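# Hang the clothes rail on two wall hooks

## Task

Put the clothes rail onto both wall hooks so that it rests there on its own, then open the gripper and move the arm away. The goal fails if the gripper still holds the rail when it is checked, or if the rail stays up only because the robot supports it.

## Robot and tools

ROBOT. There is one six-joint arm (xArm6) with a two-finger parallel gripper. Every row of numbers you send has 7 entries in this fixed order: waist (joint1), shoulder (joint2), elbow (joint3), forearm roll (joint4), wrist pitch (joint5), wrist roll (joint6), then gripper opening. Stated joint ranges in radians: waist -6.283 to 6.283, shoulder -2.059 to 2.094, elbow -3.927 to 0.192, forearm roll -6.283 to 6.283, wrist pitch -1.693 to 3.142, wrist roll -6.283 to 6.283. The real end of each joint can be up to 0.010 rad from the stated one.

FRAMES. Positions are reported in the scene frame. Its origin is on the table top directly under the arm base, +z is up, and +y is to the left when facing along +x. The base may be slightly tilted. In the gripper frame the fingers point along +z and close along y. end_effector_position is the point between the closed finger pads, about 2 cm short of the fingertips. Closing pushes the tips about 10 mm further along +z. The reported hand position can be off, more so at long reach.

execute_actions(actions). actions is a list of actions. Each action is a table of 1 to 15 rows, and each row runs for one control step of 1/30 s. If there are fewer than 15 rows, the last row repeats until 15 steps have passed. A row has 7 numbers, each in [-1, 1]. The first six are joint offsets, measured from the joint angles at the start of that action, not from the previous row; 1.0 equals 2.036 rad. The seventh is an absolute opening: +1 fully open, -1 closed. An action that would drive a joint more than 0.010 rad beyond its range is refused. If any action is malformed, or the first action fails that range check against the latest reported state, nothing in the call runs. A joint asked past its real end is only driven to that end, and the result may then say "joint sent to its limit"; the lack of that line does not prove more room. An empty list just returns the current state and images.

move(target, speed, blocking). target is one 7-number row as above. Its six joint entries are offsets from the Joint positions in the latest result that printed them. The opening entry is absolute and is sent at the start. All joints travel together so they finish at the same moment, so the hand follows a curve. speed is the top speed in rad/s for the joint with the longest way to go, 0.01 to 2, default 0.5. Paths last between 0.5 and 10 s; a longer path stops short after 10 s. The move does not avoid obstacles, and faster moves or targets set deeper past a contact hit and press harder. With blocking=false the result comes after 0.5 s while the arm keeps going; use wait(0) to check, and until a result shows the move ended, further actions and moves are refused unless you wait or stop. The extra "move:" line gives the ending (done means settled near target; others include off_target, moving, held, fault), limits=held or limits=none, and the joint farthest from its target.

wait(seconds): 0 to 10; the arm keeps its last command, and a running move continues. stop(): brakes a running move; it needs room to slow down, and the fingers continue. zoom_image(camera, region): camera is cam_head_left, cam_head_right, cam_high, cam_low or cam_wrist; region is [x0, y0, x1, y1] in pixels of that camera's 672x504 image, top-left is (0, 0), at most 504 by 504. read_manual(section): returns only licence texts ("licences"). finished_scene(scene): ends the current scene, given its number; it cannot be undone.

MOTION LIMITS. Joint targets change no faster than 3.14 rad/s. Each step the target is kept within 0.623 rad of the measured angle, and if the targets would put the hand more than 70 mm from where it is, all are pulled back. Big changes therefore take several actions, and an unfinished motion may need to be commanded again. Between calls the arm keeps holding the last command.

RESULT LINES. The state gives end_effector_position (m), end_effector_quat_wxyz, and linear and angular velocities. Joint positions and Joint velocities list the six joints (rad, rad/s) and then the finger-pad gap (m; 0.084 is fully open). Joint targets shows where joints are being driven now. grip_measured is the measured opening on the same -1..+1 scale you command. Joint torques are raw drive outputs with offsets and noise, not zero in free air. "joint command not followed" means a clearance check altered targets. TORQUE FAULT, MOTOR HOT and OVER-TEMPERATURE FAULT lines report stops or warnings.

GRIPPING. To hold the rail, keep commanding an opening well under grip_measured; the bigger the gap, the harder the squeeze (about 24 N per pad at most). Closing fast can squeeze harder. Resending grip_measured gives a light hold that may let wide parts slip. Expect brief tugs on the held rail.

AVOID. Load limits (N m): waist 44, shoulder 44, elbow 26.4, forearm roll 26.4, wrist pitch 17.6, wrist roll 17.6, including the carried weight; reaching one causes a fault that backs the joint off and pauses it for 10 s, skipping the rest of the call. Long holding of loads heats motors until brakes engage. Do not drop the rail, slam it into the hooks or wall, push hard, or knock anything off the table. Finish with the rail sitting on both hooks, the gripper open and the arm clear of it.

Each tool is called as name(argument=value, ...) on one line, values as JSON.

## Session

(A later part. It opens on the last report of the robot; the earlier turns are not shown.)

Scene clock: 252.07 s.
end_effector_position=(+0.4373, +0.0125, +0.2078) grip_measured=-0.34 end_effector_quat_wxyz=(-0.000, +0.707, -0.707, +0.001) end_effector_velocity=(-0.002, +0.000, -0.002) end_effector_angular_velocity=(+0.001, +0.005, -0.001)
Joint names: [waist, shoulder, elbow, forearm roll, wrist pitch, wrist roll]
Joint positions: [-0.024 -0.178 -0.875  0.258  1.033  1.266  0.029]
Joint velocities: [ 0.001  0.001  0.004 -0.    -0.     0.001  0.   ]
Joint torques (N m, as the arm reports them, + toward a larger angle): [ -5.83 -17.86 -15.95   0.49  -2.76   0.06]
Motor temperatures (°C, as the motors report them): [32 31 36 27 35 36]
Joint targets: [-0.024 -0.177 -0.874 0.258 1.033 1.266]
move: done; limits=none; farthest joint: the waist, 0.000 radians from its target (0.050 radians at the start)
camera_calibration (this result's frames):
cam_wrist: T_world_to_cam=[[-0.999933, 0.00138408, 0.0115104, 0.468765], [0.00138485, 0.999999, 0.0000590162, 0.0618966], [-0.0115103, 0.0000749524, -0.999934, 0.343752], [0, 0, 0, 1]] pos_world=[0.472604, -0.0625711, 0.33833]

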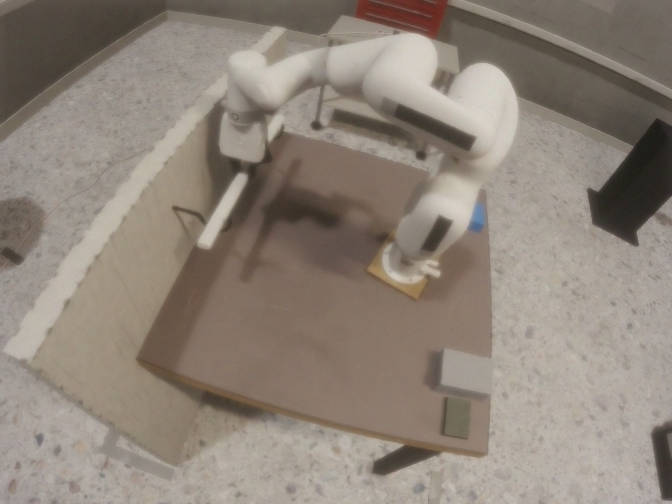

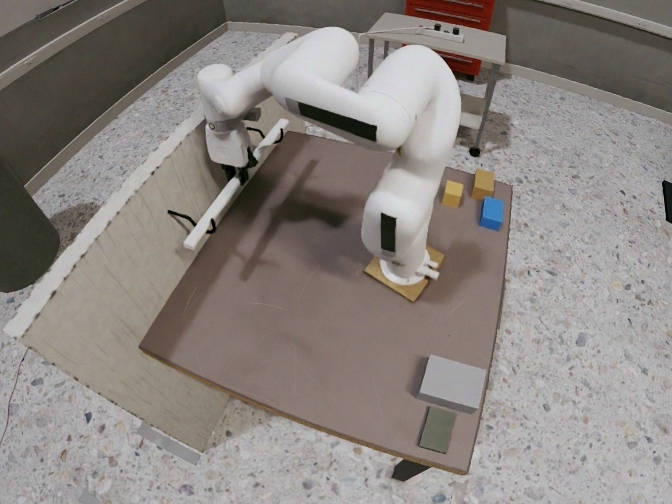

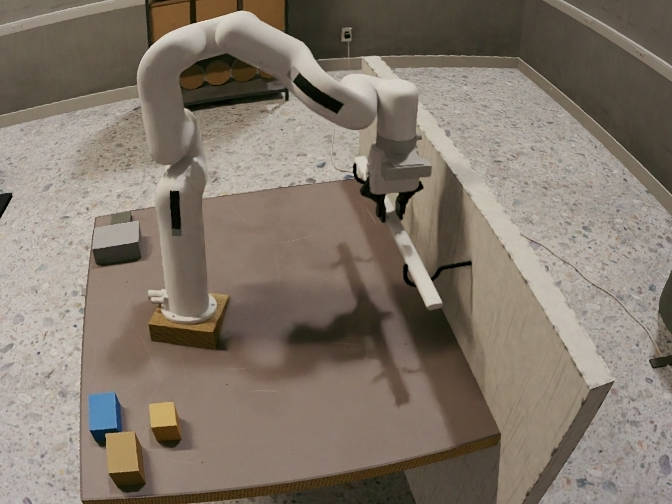

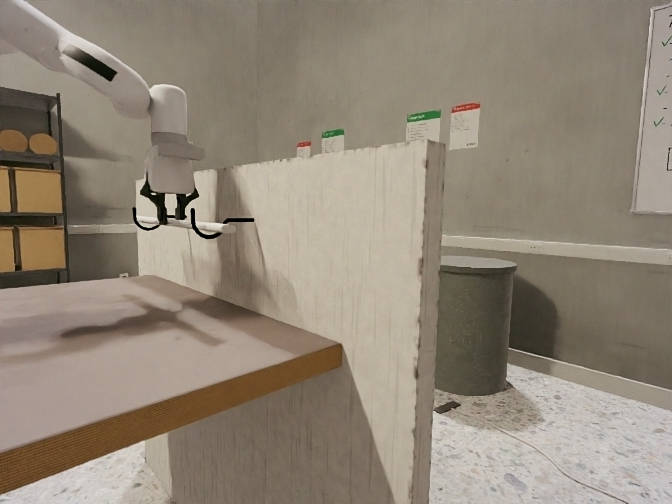

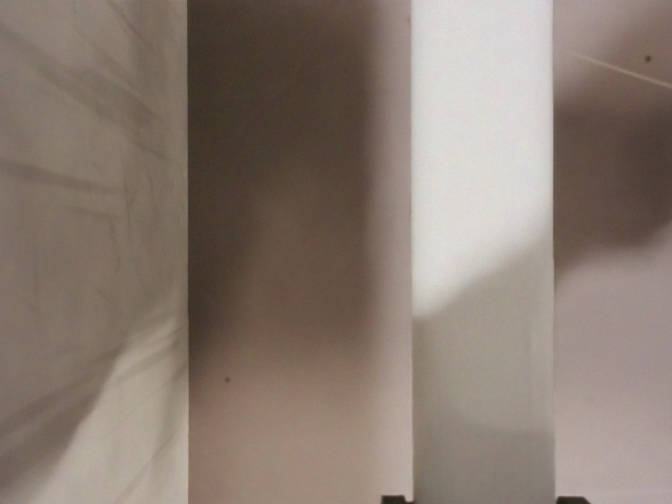

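move(target=[0.0022,0.0035,0.0063,0.0013,-0.0093,-0.0005,-0.9], speed=0.03)

zoom_image(camera="cam_low", region=[120, 175, 270, 255])

Scene clock: 265.00 s.
end_effector_position=(+0.4367, +0.0125, +0.2009) grip_measured=-0.34 end_effector_quat_wxyz=(+0.000, +0.707, -0.708, +0.000) end_effector_velocity=(+0.001, -0.001, +0.001) end_effector_angular_velocity=(+0.000, -0.002, -0.002)
Joint names: [waist, shoulder, elbow, forearm roll, wrist pitch, wrist roll]
Joint positions: [-0.019 -0.171 -0.862  0.261  1.014  1.265  0.029]
Joint velocities: [-0.002 -0.001 -0.001  0.001 -0.    -0.     0.   ]
Joint torques (N m, as the arm reports them, + toward a larger angle): [ -6.08 -17.53 -15.55   0.14  -2.75   0.14]
Motor temperatures (°C, as the motors report them): [32 31 36 27 35 36]
Joint targets: [-0.019 -0.171 -0.862 0.261 1.014 1.265]
move: done; limits=none; farthest joint: the waist, 0.000 radians from its target (0.004 radians at the start)
camera_calibration (this result's frames):
cam_wrist: T_world_to_cam=[[-0.999917, 0.00171627, 0.0127391, 0.467986], [0.00171697, 0.999999, 0.0000440933, 0.0617968], [-0.012739, 0.0000659624, -0.999919, 0.337387], [0, 0, 0, 1]] pos_world=[0.47214, -0.0626221, 0.331395]

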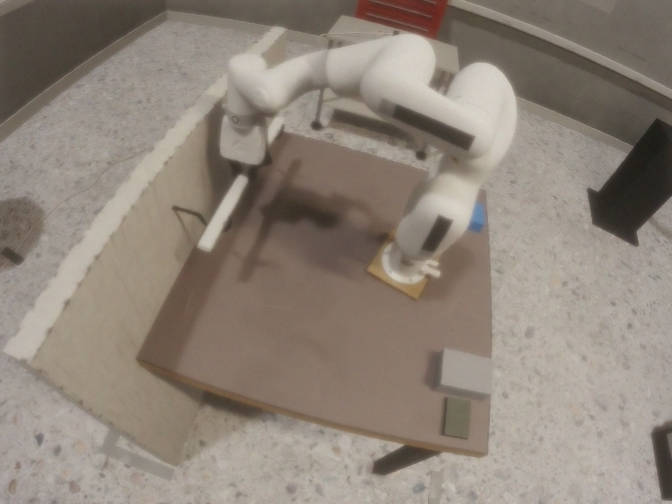

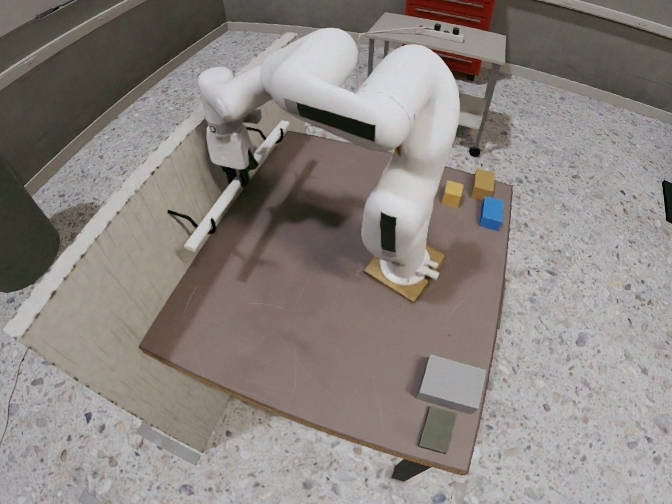

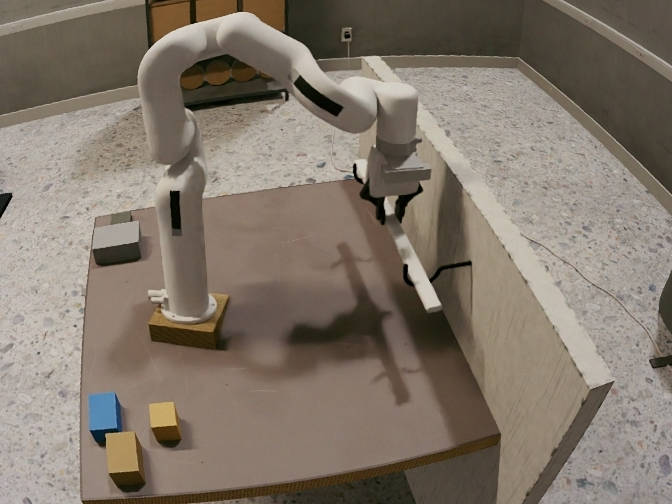

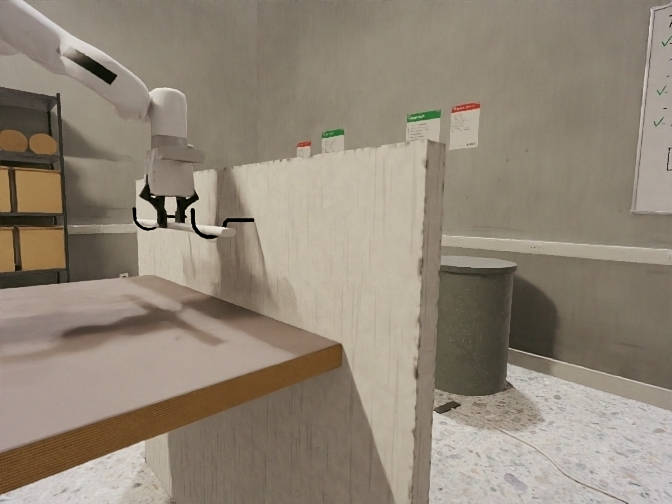

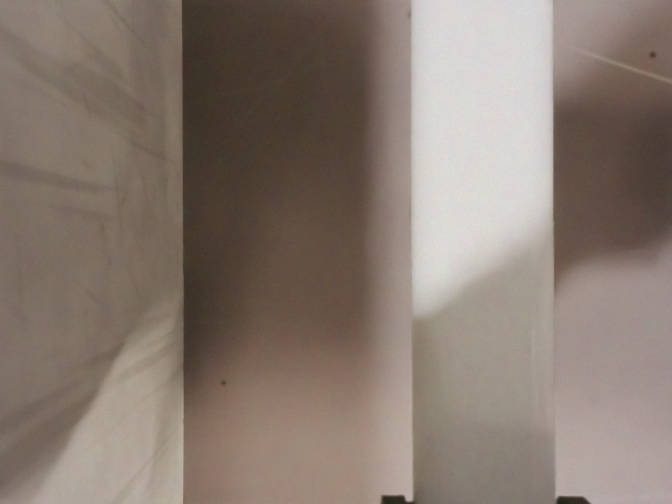

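Region (120, 175, 270, 255) of cam_low's 672x504 image, scaled by 3.360, with more detail than that image has; it fills the top 269 rows of this view, and the rest is white.

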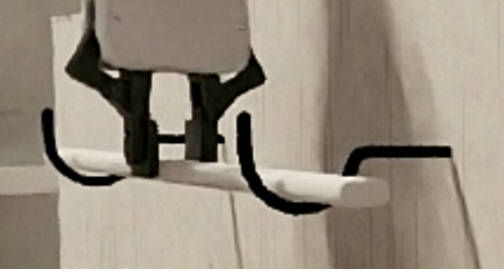

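execute_actions(actions=[[[0.0002,0.0003,0.0005,0.0001,-0.0007,0,-0.9],[0.0004,0.0006,0.001,0.0002,-0.0015,0,-0.8],[0.0005,0.0008,0.0015,0.0003,-0.0022,-0.0001,-0.7],[0.0007,0.001,0.0019,0.0004,-0.0029,-0.0001,-0.6]],[[0,0,0,0,0,0,-0.5],[0,0,0,0,0,0,-0.43],[0,0,0,0,0,0,-0.37],[0,0,0,0,0,0,-0.32],[0,0,0,0,0,0,-0.27],[0,0,0,0,0,0,-0.22],[0,0,0,0,0,0,-0.15],[0,0,0,0,0,0,-0.05],[0,0,0,0,0,0,0.05],[0,0,0,0,0,0,0.15],[0,0,0,0,0,0,0.25],[0,0,0,0,0,0,0.35],[0,0,0,0,0,0,0.4]]])

Scene clock: 279.77 s.
end_effector_position=(+0.4368, +0.0125, +0.1992) grip_measured=+0.39 end_effector_quat_wxyz=(-0.000, +0.707, -0.708, +0.001) end_effector_velocity=(-0.000, +0.000, -0.000) end_effector_angular_velocity=(+0.000, +0.001, +0.003)
Joint names: [waist, shoulder, elbow, forearm roll, wrist pitch, wrist roll]
Joint positions: [-0.018 -0.169 -0.859  0.262  1.008  1.265  0.06 ]
Joint velocities: [ 0.001  0.     0.     0.     0.    -0.002  0.008]
Joint torques (N m, as the arm reports them, + toward a larger angle): [ -5.23 -16.71 -14.48   0.26  -2.23   0.19]
Motor temperatures (°C, as the motors report them): [32 31 36 27 35 36]
Joint targets: [-0.018 -0.169 -0.859 0.262 1.008 1.265]
camera_calibration (this result's frames):
cam_wrist: T_world_to_cam=[[-0.999926, 0.00176215, 0.0119996, 0.468232], [0.0017599, 0.999998, -0.000198355, 0.0618167], [-0.0119999, -0.000177223, -0.999928, 0.335366], [0, 0, 0, 1]] pos_world=[0.472113, -0.0625823, 0.329735]

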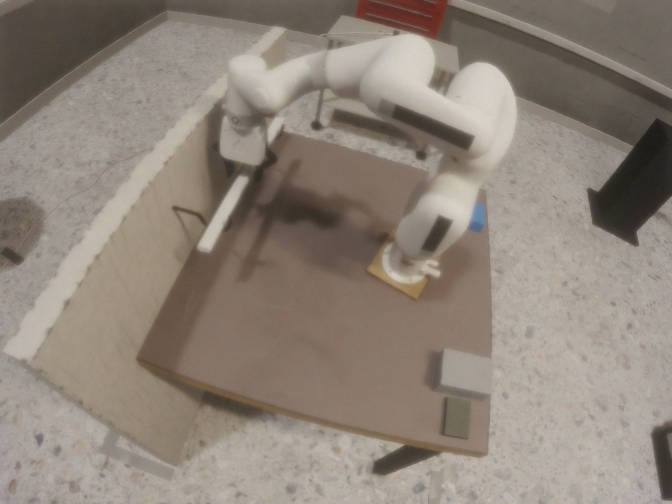

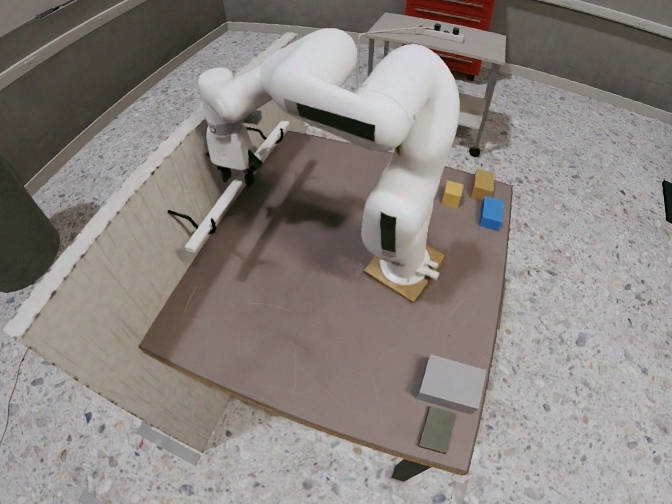

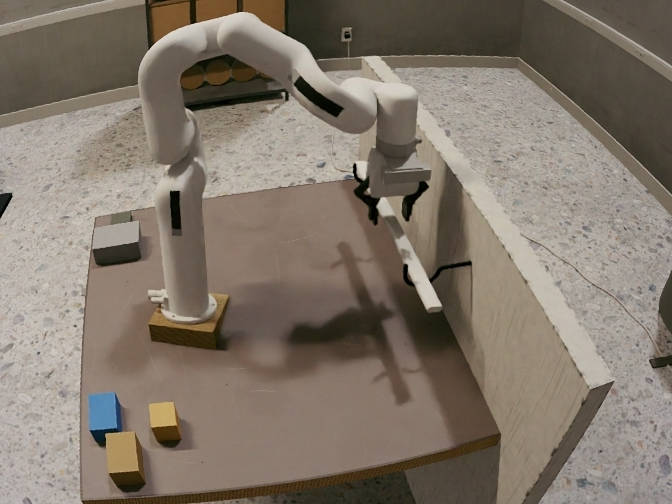

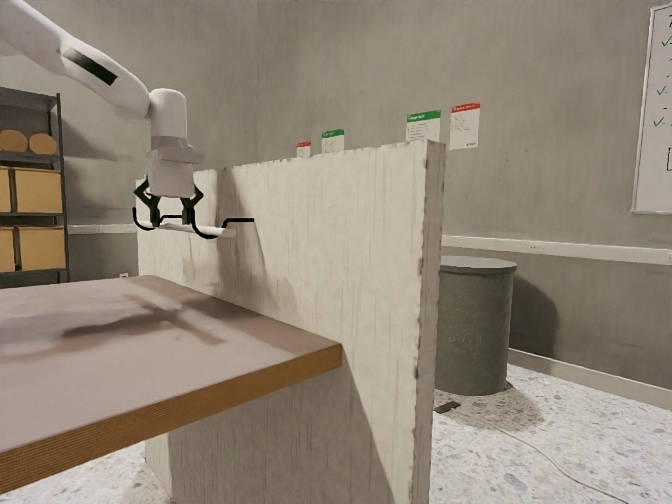

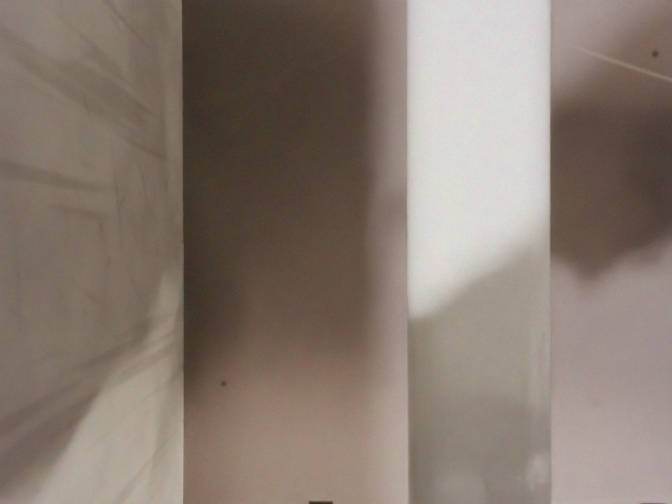

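move(target=[-0.0270,-0.0338,-0.0797,-0.0130,0.1162,0.0038,0.4], speed=0.6)

move(target=[-0.05,-0.22,0.17,-0.003,0.06,-0.04,1], speed=1.0)

Scene clock: 286.27 s.
end_effector_position=(+0.4354, +0.0128, +0.2797) grip_measured=+0.39 end_effector_quat_wxyz=(+0.000, +0.707, -0.707, -0.000) end_effector_velocity=(+0.003, +0.001, +0.006) end_effector_angular_velocity=(-0.003, -0.014, +0.003)
Joint names: [waist, shoulder, elbow, forearm roll, wrist pitch, wrist roll]
Joint positions: [-0.073 -0.237 -1.02   0.235  1.244  1.272  0.061]
Joint velocities: [ 0.    -0.006 -0.008 -0.    -0.     0.001  0.   ]
Joint torques (N m, as the arm reports them, + toward a larger angle): [ -5.28 -15.87 -15.36   0.4   -2.57   0.28]
Motor temperatures (°C, as the motors report them): [32 31 36 27 35 36]
Joint targets: [-0.073 -0.238 -1.021 0.235 1.244 1.272]
move: done; limits=none; farthest joint: the shoulder, 0.001 radians from its target (0.069 radians at the start)
camera_calibration (this result's frames):
cam_wrist: T_world_to_cam=[[-0.999909, 0.000691553, 0.0134846, 0.465483], [0.000699894, 1, 0.000613842, 0.0617002], [-0.0134842, 0.000623224, -0.999909, 0.416478], [0, 0, 0, 1]] pos_world=[0.471013, -0.0622816, 0.410125]

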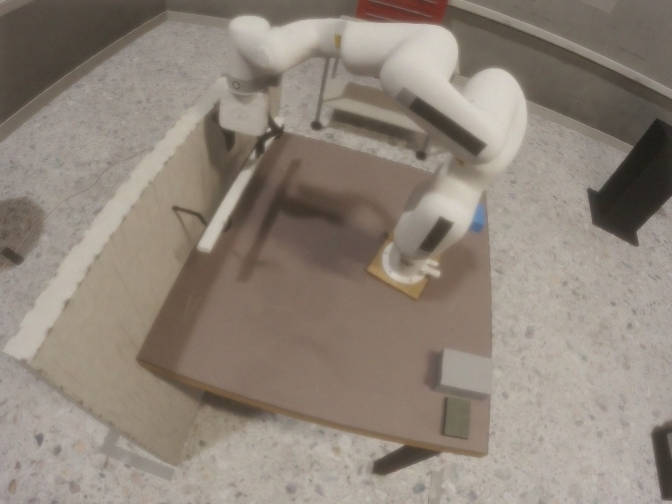

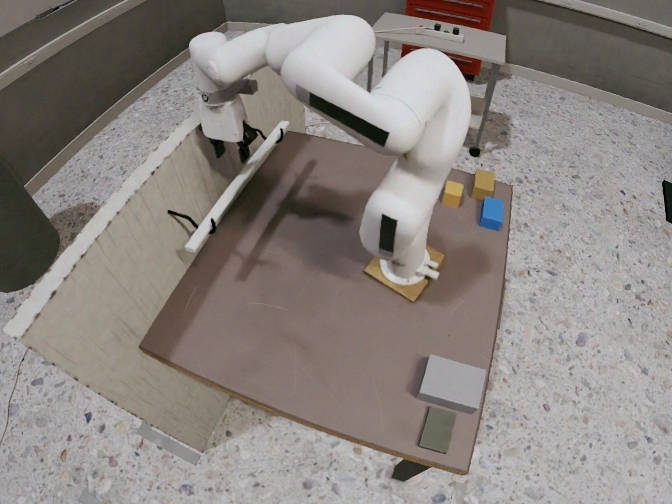

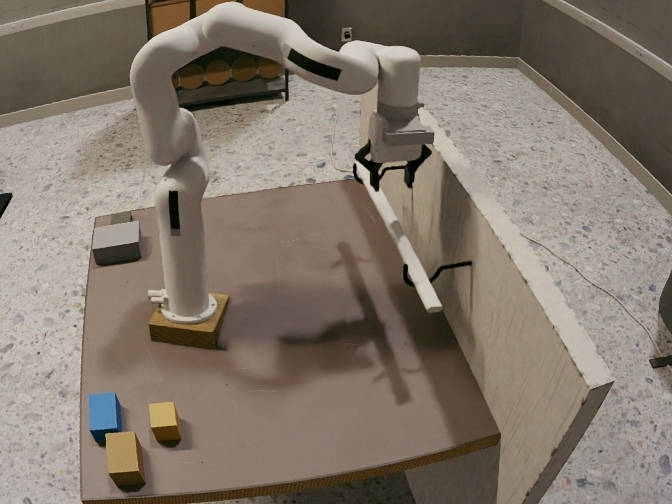

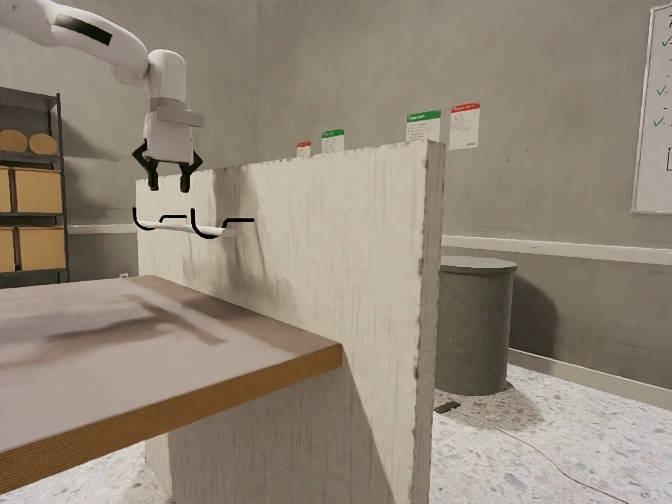

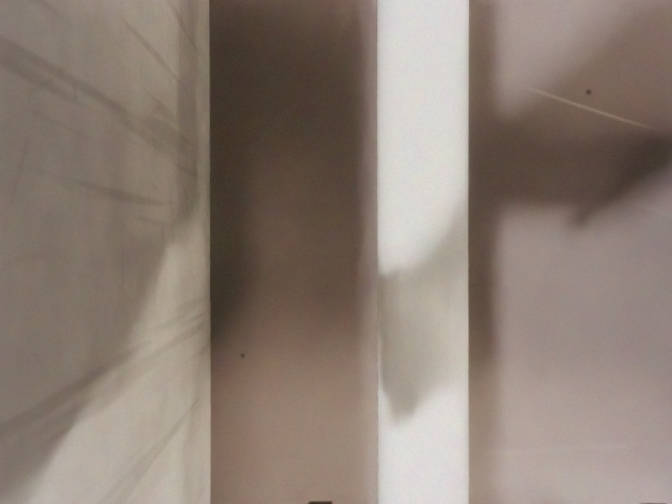

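Scene clock: 287.27 s.
end_effector_position=(+0.3089, +0.0150, +0.2877) grip_measured=+1.00 end_effector_quat_wxyz=(+0.000, +0.709, -0.705, -0.001) end_effector_velocity=(-0.001, +0.000, +0.000) end_effector_angular_velocity=(-0.001, -0.002, +0.001)
Joint names: [waist, shoulder, elbow, forearm roll, wrist pitch, wrist roll]
Joint positions: [-0.174 -0.684 -0.675  0.229  1.366  1.191  0.084]
Joint velocities: [-0.    -0.006  0.003 -0.     0.001 -0.001  0.   ]
Joint torques (N m, as the arm reports them, + toward a larger angle): [ -2.96  -6.91 -15.14   0.38  -2.62   0.25]
Motor temperatures (°C, as the motors report them): [32 31 36 27 35 36]
Joint targets: [-0.175 -0.685 -0.674 0.229 1.366 1.191]
move: done; limits=none; farthest joint: the shoulder, 0.001 radians from its target (0.448 radians at the start)
camera_calibration (this result's frames):
cam_wrist: T_world_to_cam=[[-0.999883, -0.00574682, 0.0141771, 0.338736], [-0.00572468, 0.999982, 0.0016015, 0.0613538], [-0.014186, 0.00152015, -0.999898, 0.422975], [0, 0, 0, 1]] pos_world=[0.345048, -0.0600491, 0.418031]

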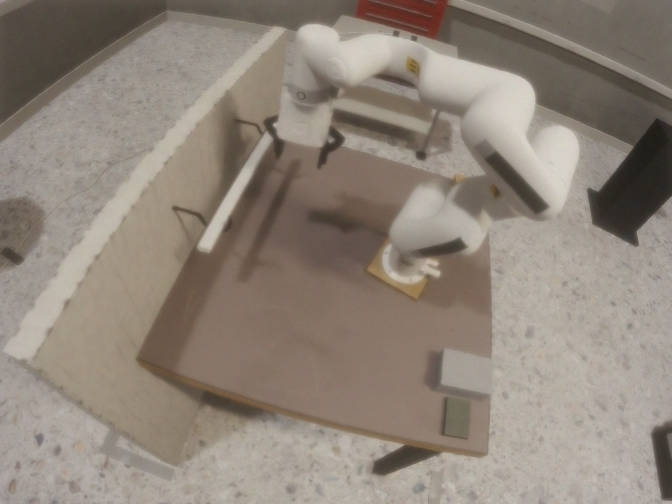

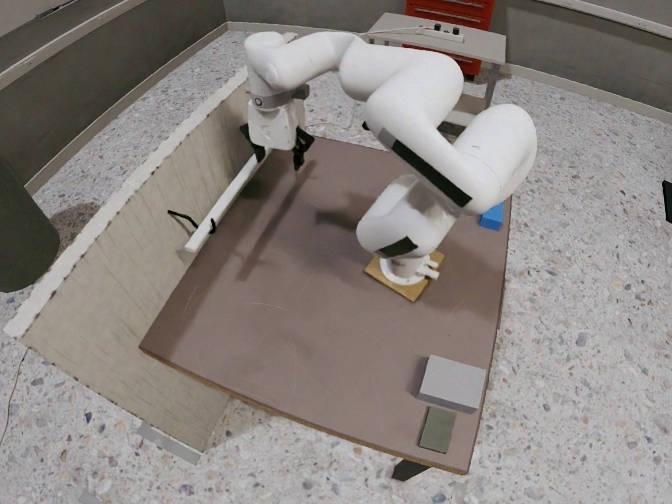

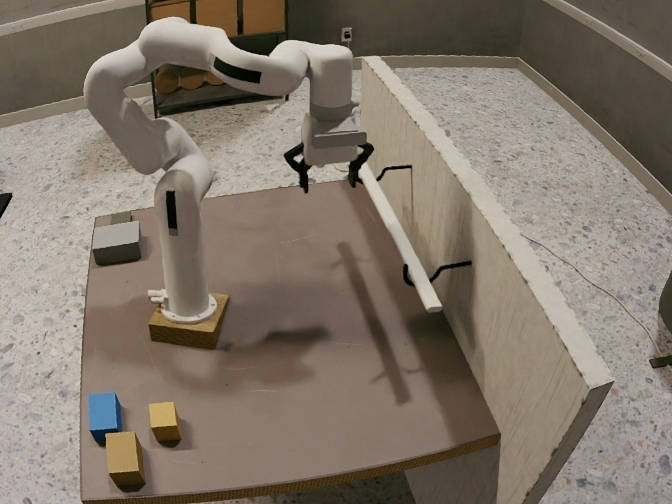

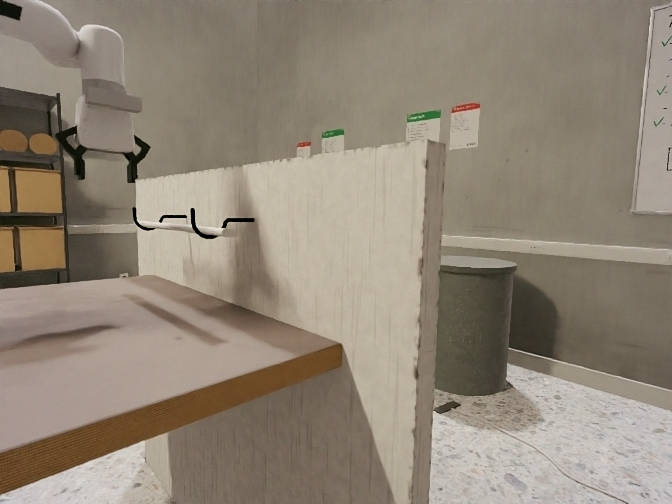

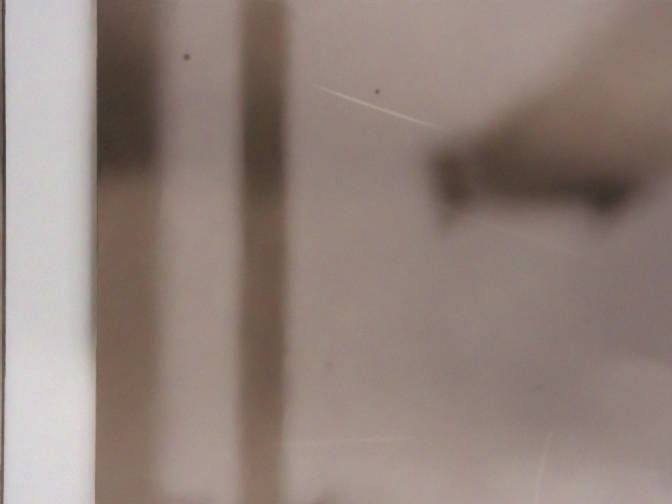

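finished_scene(scene=2)

The scene is finished: the task was done.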